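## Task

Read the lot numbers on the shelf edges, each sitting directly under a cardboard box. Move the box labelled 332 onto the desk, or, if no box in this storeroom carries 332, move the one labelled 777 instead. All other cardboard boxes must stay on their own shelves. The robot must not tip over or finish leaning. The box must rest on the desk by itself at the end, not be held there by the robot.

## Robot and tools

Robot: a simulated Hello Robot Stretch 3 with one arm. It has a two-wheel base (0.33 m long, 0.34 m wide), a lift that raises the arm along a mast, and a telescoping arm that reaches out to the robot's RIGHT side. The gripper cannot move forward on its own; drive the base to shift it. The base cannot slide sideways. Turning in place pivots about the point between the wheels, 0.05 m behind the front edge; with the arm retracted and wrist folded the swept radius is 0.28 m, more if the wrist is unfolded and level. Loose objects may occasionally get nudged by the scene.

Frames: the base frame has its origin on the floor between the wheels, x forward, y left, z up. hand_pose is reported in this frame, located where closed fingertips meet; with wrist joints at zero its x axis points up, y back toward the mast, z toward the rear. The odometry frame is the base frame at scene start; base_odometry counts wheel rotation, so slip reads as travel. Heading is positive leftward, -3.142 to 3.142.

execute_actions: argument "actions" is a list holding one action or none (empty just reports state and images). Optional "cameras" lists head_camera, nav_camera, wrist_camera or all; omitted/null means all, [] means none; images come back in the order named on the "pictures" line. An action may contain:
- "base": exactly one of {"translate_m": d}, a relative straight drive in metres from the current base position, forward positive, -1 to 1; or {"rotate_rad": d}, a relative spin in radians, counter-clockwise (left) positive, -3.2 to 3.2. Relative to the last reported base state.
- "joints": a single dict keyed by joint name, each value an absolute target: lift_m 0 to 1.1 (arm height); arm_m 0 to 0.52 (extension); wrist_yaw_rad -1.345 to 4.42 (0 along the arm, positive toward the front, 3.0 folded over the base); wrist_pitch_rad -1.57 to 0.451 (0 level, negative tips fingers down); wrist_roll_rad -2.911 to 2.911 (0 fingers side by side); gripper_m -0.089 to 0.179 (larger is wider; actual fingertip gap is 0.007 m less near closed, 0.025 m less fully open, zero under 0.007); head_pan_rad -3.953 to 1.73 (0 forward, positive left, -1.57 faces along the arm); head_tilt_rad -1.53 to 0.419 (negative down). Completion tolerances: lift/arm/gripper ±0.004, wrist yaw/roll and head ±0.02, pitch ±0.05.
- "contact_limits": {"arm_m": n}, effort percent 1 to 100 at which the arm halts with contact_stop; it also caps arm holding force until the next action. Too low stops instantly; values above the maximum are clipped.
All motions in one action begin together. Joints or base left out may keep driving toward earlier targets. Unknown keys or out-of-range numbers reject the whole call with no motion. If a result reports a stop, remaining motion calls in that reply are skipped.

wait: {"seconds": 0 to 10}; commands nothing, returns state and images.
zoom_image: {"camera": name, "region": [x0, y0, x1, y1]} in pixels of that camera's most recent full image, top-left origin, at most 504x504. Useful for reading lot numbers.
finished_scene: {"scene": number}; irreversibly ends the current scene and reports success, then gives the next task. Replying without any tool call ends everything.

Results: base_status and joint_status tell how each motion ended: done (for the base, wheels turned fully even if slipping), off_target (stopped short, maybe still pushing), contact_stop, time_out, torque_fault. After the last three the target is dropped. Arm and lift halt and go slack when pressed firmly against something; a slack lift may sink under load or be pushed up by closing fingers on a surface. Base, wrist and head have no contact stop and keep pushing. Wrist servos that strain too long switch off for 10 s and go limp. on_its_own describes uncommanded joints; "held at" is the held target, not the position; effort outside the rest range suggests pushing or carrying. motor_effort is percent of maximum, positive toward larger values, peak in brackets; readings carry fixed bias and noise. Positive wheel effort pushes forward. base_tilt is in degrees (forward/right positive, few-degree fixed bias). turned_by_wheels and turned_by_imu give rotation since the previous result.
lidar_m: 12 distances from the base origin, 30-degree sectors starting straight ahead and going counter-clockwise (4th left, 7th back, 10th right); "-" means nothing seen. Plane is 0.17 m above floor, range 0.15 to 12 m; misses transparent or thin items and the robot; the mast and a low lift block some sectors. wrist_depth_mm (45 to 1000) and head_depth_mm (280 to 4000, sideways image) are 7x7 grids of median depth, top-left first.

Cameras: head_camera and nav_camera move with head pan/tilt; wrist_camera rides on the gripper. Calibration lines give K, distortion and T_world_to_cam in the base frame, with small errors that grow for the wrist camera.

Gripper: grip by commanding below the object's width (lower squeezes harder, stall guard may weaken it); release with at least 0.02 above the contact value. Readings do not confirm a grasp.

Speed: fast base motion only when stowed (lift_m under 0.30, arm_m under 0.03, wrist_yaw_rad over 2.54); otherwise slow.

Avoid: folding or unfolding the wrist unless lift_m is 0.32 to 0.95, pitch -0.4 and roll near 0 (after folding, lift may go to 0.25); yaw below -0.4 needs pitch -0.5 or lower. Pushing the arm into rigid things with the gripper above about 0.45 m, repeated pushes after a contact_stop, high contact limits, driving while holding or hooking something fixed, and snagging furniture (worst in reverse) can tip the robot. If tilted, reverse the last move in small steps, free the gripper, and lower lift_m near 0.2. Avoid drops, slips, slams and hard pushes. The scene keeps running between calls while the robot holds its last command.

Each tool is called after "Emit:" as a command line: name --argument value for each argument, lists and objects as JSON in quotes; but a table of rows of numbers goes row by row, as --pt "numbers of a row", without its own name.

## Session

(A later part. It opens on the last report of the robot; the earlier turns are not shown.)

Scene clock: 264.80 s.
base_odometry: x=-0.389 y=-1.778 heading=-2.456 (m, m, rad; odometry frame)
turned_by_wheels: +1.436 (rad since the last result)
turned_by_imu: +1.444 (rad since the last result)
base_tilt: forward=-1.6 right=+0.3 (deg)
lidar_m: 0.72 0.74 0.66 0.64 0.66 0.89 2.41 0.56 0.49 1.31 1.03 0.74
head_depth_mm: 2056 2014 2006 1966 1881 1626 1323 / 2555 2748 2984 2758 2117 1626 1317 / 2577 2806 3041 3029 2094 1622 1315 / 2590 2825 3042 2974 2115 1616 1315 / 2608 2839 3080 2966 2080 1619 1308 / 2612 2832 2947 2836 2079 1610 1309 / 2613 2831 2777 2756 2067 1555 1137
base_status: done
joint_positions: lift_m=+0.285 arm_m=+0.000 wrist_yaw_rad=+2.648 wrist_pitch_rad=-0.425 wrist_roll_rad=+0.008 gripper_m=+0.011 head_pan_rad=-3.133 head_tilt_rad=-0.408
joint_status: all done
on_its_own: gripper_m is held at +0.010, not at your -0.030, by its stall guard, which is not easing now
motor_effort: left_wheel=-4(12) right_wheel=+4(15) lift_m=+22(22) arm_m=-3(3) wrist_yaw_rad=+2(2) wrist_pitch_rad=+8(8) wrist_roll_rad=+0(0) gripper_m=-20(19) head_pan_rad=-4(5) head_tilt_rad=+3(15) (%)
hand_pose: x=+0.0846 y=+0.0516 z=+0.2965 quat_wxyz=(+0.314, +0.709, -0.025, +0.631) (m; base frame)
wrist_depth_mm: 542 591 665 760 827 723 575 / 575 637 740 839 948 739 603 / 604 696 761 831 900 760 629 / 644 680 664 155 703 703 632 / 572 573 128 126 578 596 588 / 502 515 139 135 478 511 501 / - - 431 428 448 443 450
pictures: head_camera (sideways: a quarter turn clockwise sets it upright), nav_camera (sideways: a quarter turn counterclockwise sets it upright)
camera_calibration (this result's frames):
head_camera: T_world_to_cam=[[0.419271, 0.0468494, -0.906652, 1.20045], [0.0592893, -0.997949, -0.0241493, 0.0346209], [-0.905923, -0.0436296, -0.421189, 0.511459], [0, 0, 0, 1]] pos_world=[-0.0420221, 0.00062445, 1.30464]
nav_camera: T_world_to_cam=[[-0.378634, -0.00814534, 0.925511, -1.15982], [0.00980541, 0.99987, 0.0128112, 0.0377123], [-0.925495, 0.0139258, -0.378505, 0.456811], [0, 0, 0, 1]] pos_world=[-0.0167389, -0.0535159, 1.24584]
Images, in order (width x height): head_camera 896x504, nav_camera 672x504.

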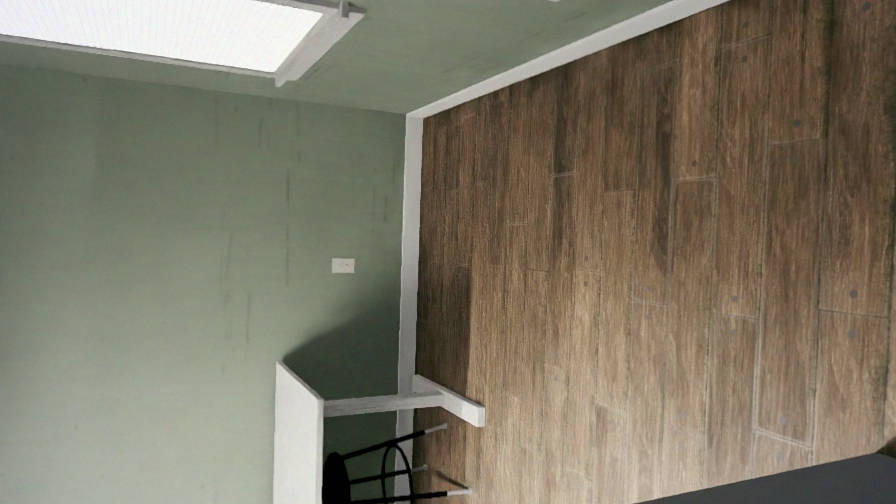

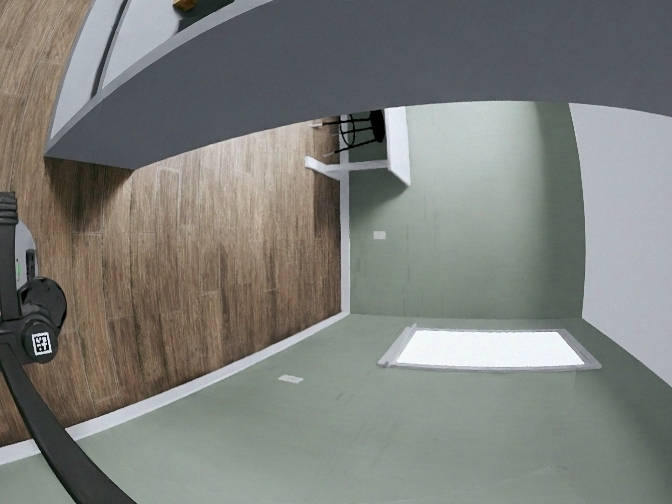

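Emit:
execute_actions --actions '[{"base": {"translate_m": -1.0}}]' --cameras '[]'

Emit:
execute_actions --actions '[{"base": {"translate_m": -1.0}, "joints": {"head_pan_rad": -2.2, "head_tilt_rad": -0.65}}]' --cameras '["head_camera", "nav_camera"]'

Scene clock: 271.57 s.
base_odometry: x=+0.385 y=-1.145 heading=-2.456 (m, m, rad; odometry frame)
turned_by_wheels: +0.000 (rad since the last result)
turned_by_imu: +0.008 (rad since the last result)
base_tilt: forward=-1.5 right=+0.3 (deg)
lidar_m: 1.72 0.90 0.66 0.63 0.65 0.89 2.05 1.77 2.54 0.98 0.47 0.56
head_depth_mm: 1696 1825 1953 1981 1876 1632 1317 / 1700 1845 2024 2210 2108 1642 1326 / 1710 1854 2037 2236 2108 1616 1314 / 1729 1878 2056 2222 2092 1619 1312 / 1737 1878 2046 2266 2103 1609 1310 / 1738 1888 2051 2271 2081 1609 1305 / 1734 1892 2010 2202 1994 1601 1306
base_status: done
joint_positions: lift_m=+0.285 arm_m=+0.000 wrist_yaw_rad=+2.648 wrist_pitch_rad=-0.425 wrist_roll_rad=+0.008 gripper_m=+0.011 head_pan_rad=-3.133 head_tilt_rad=-0.407
joint_status: not commanded
on_its_own: gripper_m is held at +0.010, not at your -0.030, by its stall guard, which is not easing now
motor_effort: left_wheel=-4(15) right_wheel=+3(7) lift_m=+22(22) arm_m=-3(3) wrist_yaw_rad=+1(1) wrist_pitch_rad=+7(8) wrist_roll_rad=+0(0) gripper_m=-19(19) head_pan_rad=-4(4) head_tilt_rad=+3(2) (%)
hand_pose: x=+0.0846 y=+0.0516 z=+0.2965 quat_wxyz=(+0.314, +0.709, -0.025, +0.631) (m; base frame)
wrist_depth_mm: 548 584 655 740 883 - - / 569 632 709 817 924 - - / 608 670 773 808 902 917 908 / 643 681 665 155 716 718 727 / 580 582 128 127 569 584 595 / 505 512 139 135 478 509 515 / - - 427 426 438 442 438
pictures: none
No camera images: the call's "cameras" was empty. Leave "cameras" out to get every camera's image.

Scene clock: 276.57 s.
base_odometry: x=+1.159 y=-0.512 heading=-2.456 (m, m, rad; odometry frame)
turned_by_wheels: +0.000 (rad since the last result)
turned_by_imu: +0.008 (rad since the last result)
base_tilt: forward=-1.6 right=+0.3 (deg)
lidar_m: 1.56 0.89 0.65 0.63 0.66 0.90 1.05 1.09 0.94 3.71 1.78 1.32
head_depth_mm: 1088 1182 1213 1414 1533 1358 1174 / 1213 1331 1202 1639 1634 1365 1167 / 1368 1500 1201 1215 1549 1360 1159 / 1575 1670 1199 1011 1593 1363 1164 / 1848 1775 1196 934 1630 1360 1165 / 2208 1781 1193 1514 1626 1354 1162 / 2786 1787 1254 2019 1627 1360 1167
base_status: done
joint_positions: lift_m=+0.285 arm_m=+0.000 wrist_yaw_rad=+2.648 wrist_pitch_rad=-0.425 wrist_roll_rad=+0.008 gripper_m=+0.011 head_pan_rad=-2.207 head_tilt_rad=-0.642
joint_status: all done
on_its_own: gripper_m is held at +0.010, not at your -0.030, by its stall guard, which is not easing now
motor_effort: left_wheel=-4(15) right_wheel=+2(7) lift_m=+22(22) arm_m=-3(3) wrist_yaw_rad=+2(1) wrist_pitch_rad=+7(8) wrist_roll_rad=+0(0) gripper_m=-19(19) head_pan_rad=+5(58) head_tilt_rad=-3(18) (%)
hand_pose: x=+0.0846 y=+0.0516 z=+0.2965 quat_wxyz=(+0.314, +0.709, -0.025, +0.631) (m; base frame)
wrist_depth_mm: 536 589 664 737 858 - - / 567 622 691 820 949 - - / 608 672 757 822 860 915 908 / 631 680 674 155 715 715 707 / 577 587 128 127 570 604 588 / 505 517 139 135 476 509 511 / - - 429 424 443 442 450
pictures: head_camera (sideways: a quarter turn clockwise sets it upright), nav_camera (sideways: a quarter turn counterclockwise sets it upright)
camera_calibration (this result's frames):
head_camera: T_world_to_cam=[[0.332719, 0.523362, -0.784468, 1.04165], [0.835855, -0.548827, -0.0116385, 0.0135907], [-0.436628, -0.651829, -0.62006, 0.767346], [0, 0, 0, 1]] pos_world=[-0.0228906, -0.0375206, 1.2931]
nav_camera: T_world_to_cam=[[-0.342508, -0.472044, 0.812319, -1.01241], [-0.795434, 0.605812, 0.0166529, 0.0376273], [-0.499974, -0.640443, -0.582975, 0.720266], [0, 0, 0, 1]] pos_world=[0.0432864, -0.0394071, 1.24167]
Images, in order (width x height): head_camera 896x504, nav_camera 672x504.

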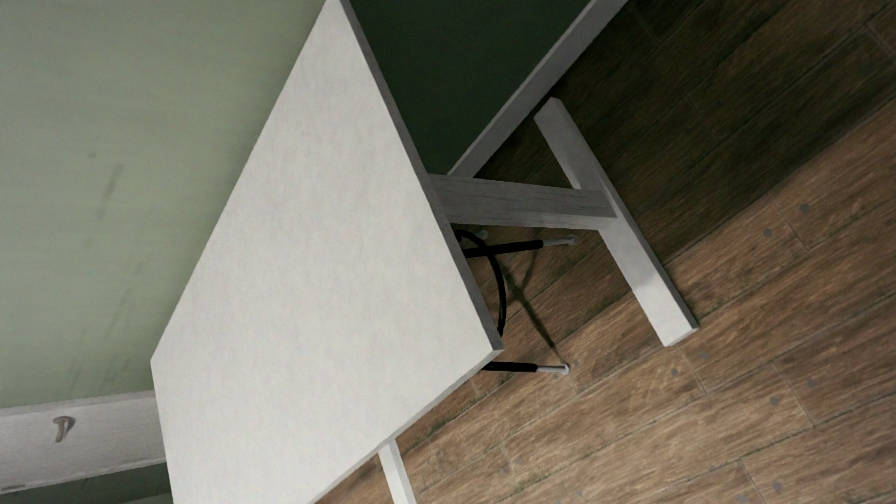

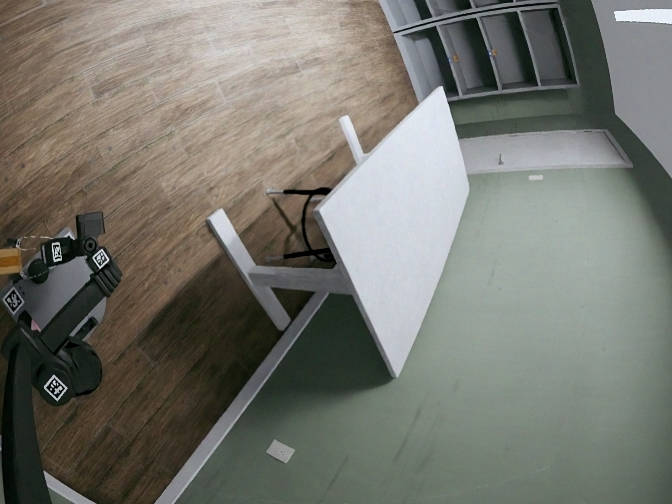

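Emit:
execute_actions --actions '[{"base": {"translate_m": -0.36}, "joints": {"lift_m": 0.76, "arm_m": 0.08, "wrist_yaw_rad": -0.3, "head_pan_rad": -1.75, "head_tilt_rad": -0.65}}]' --cameras '["head_camera", "wrist_camera"]'

Scene clock: 289.10 s.
base_odometry: x=+1.438 y=-0.284 heading=-2.456 (m, m, rad; odometry frame)
turned_by_wheels: +0.000 (rad since the last result)
turned_by_imu: +0.004 (rad since the last result)
base_tilt: forward=-1.5 right=+0.4 (deg)
lidar_m: 1.67 0.89 0.66 0.63 0.66 0.71 0.69 0.71 0.76 1.09 2.29 1.68
head_depth_mm: 1339 1381 1207 936 1526 1359 1217 / 1726 1674 1200 906 1626 - - / 2335 1791 1191 906 1098 - 1119 / 3493 1786 1199 899 808 - 1118 / 3441 1791 1199 902 1579 1362 1137 / 3372 3536 1395 973 1583 1364 1169 / 3305 3515 2670 2027 1621 1359 1160
base_status: done
joint_positions: lift_m=+0.760 arm_m=+0.080 wrist_yaw_rad=-0.298 wrist_pitch_rad=-0.425 wrist_roll_rad=+0.008 gripper_m=+0.011 head_pan_rad=-1.757 head_tilt_rad=-0.642
joint_status: all done
on_its_own: gripper_m is held at +0.010, not at your -0.030, by its stall guard, which is not easing now
motor_effort: left_wheel=-3(16) right_wheel=+3(7) lift_m=+37(39) arm_m=+3(2) wrist_yaw_rad=-2(4) wrist_pitch_rad=+7(8) wrist_roll_rad=+0(0) gripper_m=-19(19) head_pan_rad=+4(42) head_tilt_rad=-2(3) (%)
hand_pose: x=-0.0872 y=-0.4384 z=+0.7707 quat_wxyz=(+0.659, +0.044, -0.708, -0.251) (m; base frame)
wrist_depth_mm: - 681 683 694 709 694 596 / - 460 464 472 465 472 482 / - 348 351 352 371 738 622 / 291 304 319 154 - 869 659 / - - 129 127 - 908 661 / - - 141 135 - 867 683 / 984 940 950 860 942 890 701
pictures: head_camera (sideways: a quarter turn clockwise sets it upright), wrist_camera
camera_calibration (this result's frames):
head_camera: T_world_to_cam=[[0.0719527, 0.616036, -0.784425, 1.04318], [0.991366, -0.130606, -0.0116347, 0.012637], [-0.109618, -0.776815, -0.620114, 0.765422], [0, 0, 0, 1]] pos_world=[-0.00368354, -0.0463947, 1.29309]
wrist_camera: T_world_to_cam=[[-0.94858, 0.316168, 0.0153144, 0.0335153], [0.180338, 0.579551, -0.794732, 0.907295], [-0.260144, -0.751105, -0.606767, 0.27608], [0, 0, 0, 1]] pos_world=[-0.0600069, -0.329055, 0.888059]
Images, in order (width x height): head_camera 896x504, wrist_camera 644x364.

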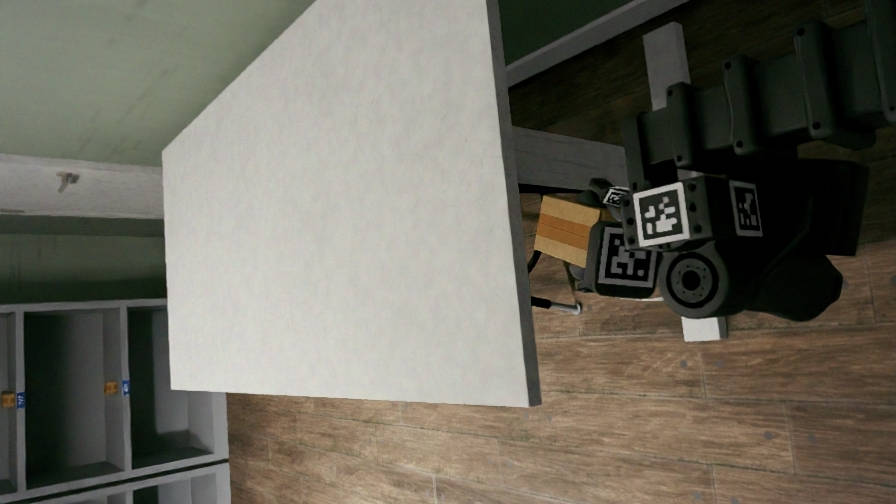

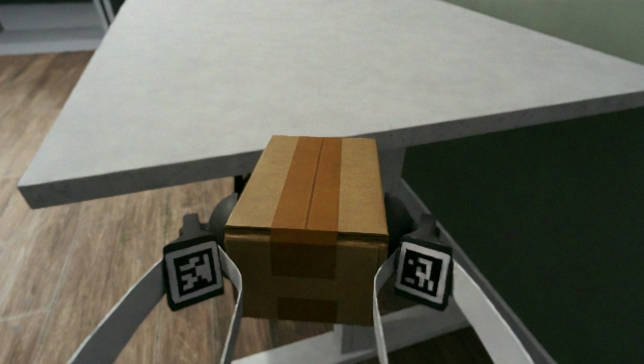

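Emit:
execute_actions --actions '[{"joints": {"lift_m": 0.735, "arm_m": 0.42, "wrist_pitch_rad": -0.3}}]' --cameras '["head_camera", "wrist_camera"]'

Scene clock: 297.87 s.
base_odometry: x=+1.438 y=-0.284 heading=-2.456 (m, m, rad; odometry frame)
turned_by_wheels: +0.000 (rad since the last result)
turned_by_imu: +0.001 (rad since the last result)
base_tilt: forward=-1.5 right=+0.3 (deg)
lidar_m: 1.67 0.89 0.66 0.63 0.66 0.71 0.69 0.71 0.76 1.09 2.28 1.68
head_depth_mm: 1333 1393 1201 936 1519 1355 1197 / 1720 1678 1204 903 1631 1393 - / 2339 1804 1204 935 - 1327 1162 / 3525 1801 1254 - 1585 1332 1171 / 3416 1786 1194 869 1594 1323 1166 / 3373 3541 1389 970 1587 1358 1165 / 3304 3541 2705 2016 1634 1352 1164
base_status: not commanded
joint_positions: lift_m=+0.735 arm_m=+0.420 wrist_yaw_rad=-0.299 wrist_pitch_rad=-0.330 wrist_roll_rad=+0.008 gripper_m=+0.011 head_pan_rad=-1.757 head_tilt_rad=-0.642
joint_status: all done
on_its_own: gripper_m is held at +0.010, not at your -0.030, by its stall guard, which is not easing now
motor_effort: left_wheel=-4(4) right_wheel=+2(3) lift_m=+22(32) arm_m=+3(3) wrist_yaw_rad=-2(3) wrist_pitch_rad=+10(9) wrist_roll_rad=+0(0) gripper_m=-19(19) head_pan_rad=+5(5) head_tilt_rad=-2(4) (%)
hand_pose: x=-0.0906 y=-0.7889 z=+0.7682 quat_wxyz=(+0.670, +0.010, -0.709, -0.219) (m; base frame)
wrist_depth_mm: - - - - 991 809 614 / - 565 560 578 576 587 575 / - 381 381 393 396 395 399 / 292 290 278 154 297 299 298 / 233 234 128 127 231 240 239 / 197 199 140 135 186 201 201 / 169 169 169 166 171 173 173
pictures: head_camera (sideways: a quarter turn clockwise sets it upright), wrist_camera
camera_calibration (this result's frames):
head_camera: T_world_to_cam=[[0.0719294, 0.616038, -0.784425, 1.04318], [0.991371, -0.130569, -0.0116347, 0.012637], [-0.109589, -0.776819, -0.620114, 0.765422], [0, 0, 0, 1]] pos_world=[-0.00368179, -0.0463951, 1.29309]
wrist_camera: T_world_to_cam=[[-0.948009, 0.317979, 0.0130128, 0.144424], [0.157726, 0.504965, -0.848606, 1.08957], [-0.27641, -0.802434, -0.528865, -0.091411], [0, 0, 0, 1]] pos_world=[-0.0602039, -0.669468, 0.87439]
Images, in order (width x height): head_camera 896x504, wrist_camera 644x364.

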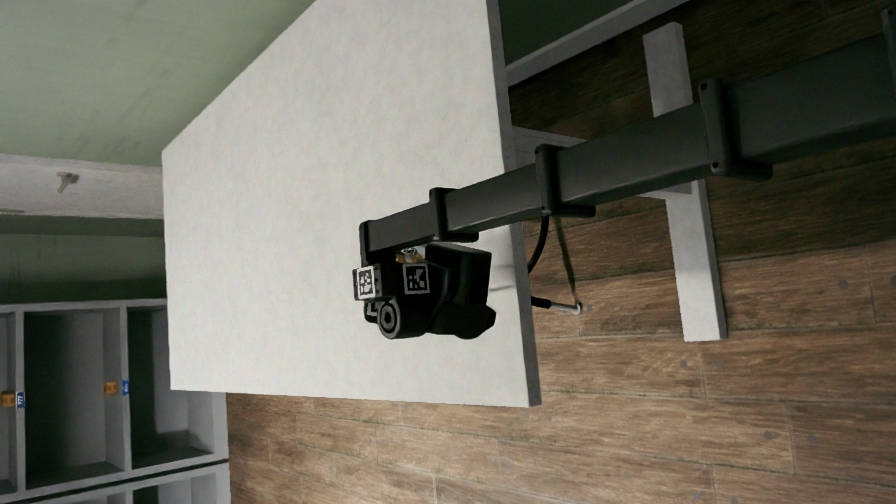

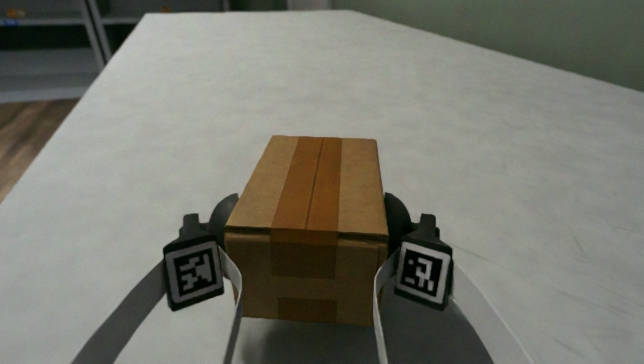

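Emit:
execute_actions --actions '[{"joints": {"lift_m": 0.714}}]' --cameras '[]'

Scene clock: 301.03 s.
base_odometry: x=+1.438 y=-0.284 heading=-2.456 (m, m, rad; odometry frame)
turned_by_wheels: +0.000 (rad since the last result)
turned_by_imu: +0.001 (rad since the last result)
base_tilt: forward=-1.5 right=+0.3 (deg)
lidar_m: 1.67 0.89 0.66 0.63 0.66 0.71 0.69 0.71 0.76 1.09 2.28 1.68
head_depth_mm: 1342 1383 1204 936 1520 1362 1174 / 1726 1695 1201 900 1611 1374 - / 2350 1797 1207 933 - 1330 1138 / 3539 1800 1200 - 1587 1330 1162 / 3426 1789 1189 897 1587 1327 1164 / 3353 3592 1400 970 1589 1363 1164 / 3291 3545 2690 2045 1624 1357 1164
base_status: not commanded
joint_positions: lift_m=+0.714 arm_m=+0.420 wrist_yaw_rad=-0.299 wrist_pitch_rad=-0.330 wrist_roll_rad=+0.008 gripper_m=+0.011 head_pan_rad=-1.757 head_tilt_rad=-0.642
joint_status: all done
on_its_own: gripper_m is held at +0.010, not at your -0.030, by its stall guard, which is not easing now
motor_effort: left_wheel=-3(3) right_wheel=+3(3) lift_m=+22(23) arm_m=+3(3) wrist_yaw_rad=-1(2) wrist_pitch_rad=+9(10) wrist_roll_rad=+0(0) gripper_m=-19(18) head_pan_rad=+5(4) head_tilt_rad=-3(4) (%)
hand_pose: x=-0.0906 y=-0.7889 z=+0.7473 quat_wxyz=(+0.670, +0.010, -0.709, -0.219) (m; base frame)
wrist_depth_mm: - - 900 914 942 758 611 / - 478 492 495 496 502 511 / 348 326 332 336 337 342 341 / 249 250 239 155 255 258 258 / 201 203 128 127 199 205 208 / 169 172 141 134 161 173 174 / 146 145 146 144 148 148 149
pictures: none
No camera images: the call's "cameras" was empty. Leave "cameras" out to get every camera's image.

Emit:
execute_actions --actions '[{"joints": {"gripper_m": 0.115}}]' --cameras '["wrist_camera"]'

Scene clock: 303.63 s.
base_odometry: x=+1.438 y=-0.284 heading=-2.456 (m, m, rad; odometry frame)
turned_by_wheels: +0.000 (rad since the last result)
turned_by_imu: +0.000 (rad since the last result)
base_tilt: forward=-1.6 right=+0.3 (deg)
lidar_m: 1.67 0.89 0.65 0.63 0.66 0.71 0.69 0.71 0.76 1.09 2.29 1.68
head_depth_mm: 1337 1394 1207 937 1539 1365 1177 / 1731 1674 1202 904 1605 1380 - / 2360 1805 1196 935 - 1331 1138 / 3512 1789 1196 - 1584 1331 1165 / 3462 1790 1194 901 1578 1315 1166 / 3424 3537 1396 969 1579 1362 1163 / 3285 3513 2671 2017 1632 1360 1165
base_status: not commanded
joint_positions: lift_m=+0.714 arm_m=+0.420 wrist_yaw_rad=-0.299 wrist_pitch_rad=-0.322 wrist_roll_rad=+0.008 gripper_m=+0.115 head_pan_rad=-1.757 head_tilt_rad=-0.642
joint_status: all done
motor_effort: left_wheel=-4(4) right_wheel=+3(3) lift_m=+22(22) arm_m=+3(3) wrist_yaw_rad=-1(2) wrist_pitch_rad=+7(10) wrist_roll_rad=+0(0) gripper_m=+1(82) head_pan_rad=+4(5) head_tilt_rad=-4(3) (%)
hand_pose: x=-0.0908 y=-0.7897 z=+0.7492 quat_wxyz=(+0.671, +0.007, -0.710, -0.216) (m; base frame)
wrist_depth_mm: - - 961 - - 773 605 / - 499 511 516 515 524 532 / 359 341 342 346 349 351 356 / 255 255 245 162 262 261 263 / 205 214 141 130 206 219 211 / 177 - 163 137 168 178 176 / - 148 148 146 149 151 152
pictures: wrist_camera
camera_calibration (this result's frames):
wrist_camera: T_world_to_cam=[[-0.947977, 0.318081, 0.012805, 0.144934], [0.155639, 0.49819, -0.852985, 1.07161], [-0.277698, -0.806617, -0.521779, -0.110955], [0, 0, 0, 1]] pos_world=[-0.060202, -0.669462, 0.854313]
Images, in order (width x height): wrist_camera 644x364.

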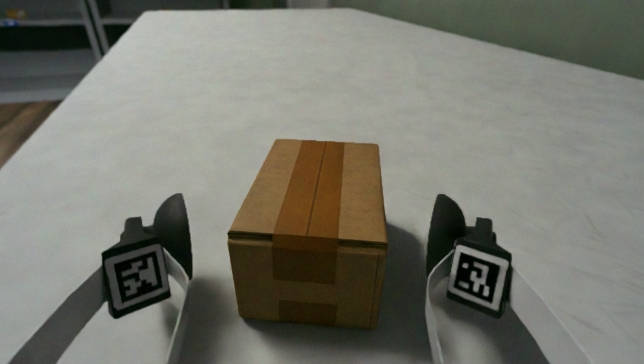

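Emit:
execute_actions --actions '[{"joints": {"lift_m": 0.775}}]' --cameras '["wrist_camera", "head_camera"]'

Scene clock: 306.83 s.
base_odometry: x=+1.438 y=-0.284 heading=-2.456 (m, m, rad; odometry frame)
turned_by_wheels: +0.000 (rad since the last result)
turned_by_imu: +0.001 (rad since the last result)
base_tilt: forward=-1.5 right=+0.3 (deg)
lidar_m: 1.66 0.89 0.65 0.63 0.66 0.71 0.69 0.71 0.76 1.09 2.29 1.68
head_depth_mm: 1333 1388 1200 938 1523 1361 1215 / 1722 1684 1203 905 1642 - - / 2359 1788 1202 933 - 1317 1170 / 3512 1783 1292 842 1590 1329 1173 / 3439 1785 1257 857 1582 1324 1162 / 3384 3500 1392 967 1588 1355 1163 / 3273 3515 2702 2034 1619 1355 1159
base_status: not commanded
joint_positions: lift_m=+0.775 arm_m=+0.420 wrist_yaw_rad=-0.299 wrist_pitch_rad=-0.321 wrist_roll_rad=+0.008 gripper_m=+0.115 head_pan_rad=-1.757 head_tilt_rad=-0.642
joint_status: all done
motor_effort: left_wheel=-4(3) right_wheel=+4(3) lift_m=+37(39) arm_m=+3(3) wrist_yaw_rad=-1(3) wrist_pitch_rad=+7(7) wrist_roll_rad=+0(0) gripper_m=+0(1) head_pan_rad=+5(4) head_tilt_rad=-4(3) (%)
hand_pose: x=-0.0908 y=-0.7898 z=+0.8097 quat_wxyz=(+0.671, +0.007, -0.710, -0.216) (m; base frame)
wrist_depth_mm: - - - - - 782 602 / - 806 752 740 758 745 613 / - 496 495 507 507 517 520 / - 376 376 381 381 382 385 / 311 312 302 225 303 320 308 / 258 - 243 187 254 261 257 / 214 215 210 162 219 219 222
pictures: head_camera (sideways: a quarter turn clockwise sets it upright), wrist_camera
camera_calibration (this result's frames):
head_camera: T_world_to_cam=[[0.0719294, 0.616039, -0.784425, 1.04318], [0.991371, -0.130569, -0.0116347, 0.012637], [-0.109589, -0.776819, -0.620114, 0.765422], [0, 0, 0, 1]] pos_world=[-0.00368179, -0.0463951, 1.29309]
wrist_camera: T_world_to_cam=[[-0.947974, 0.318091, 0.0127824, 0.144189], [0.155412, 0.497454, -0.853456, 1.12301], [-0.277836, -0.807067, -0.521008, -0.0804751], [0, 0, 0, 1]] pos_world=[-0.0602016, -0.669462, 0.914672]
Images, in order (width x height): head_camera 896x504, wrist_camera 644x364.

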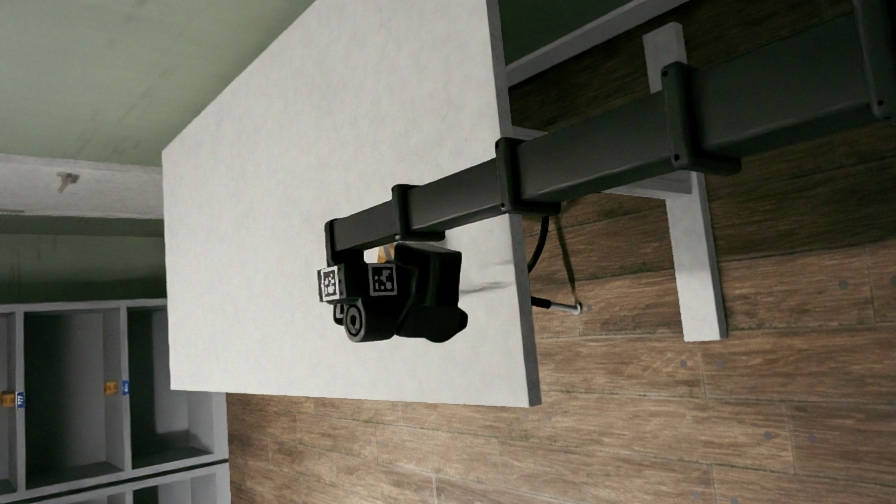

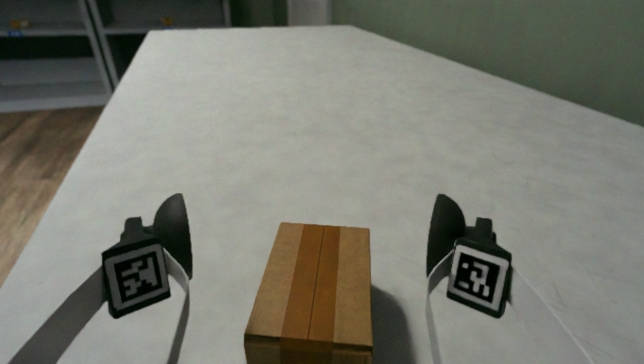

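Box 332 is resting on the desk and the gripper is clear of it.

Emit:
finished_scene --scene 1

The scene is finished: the task was done.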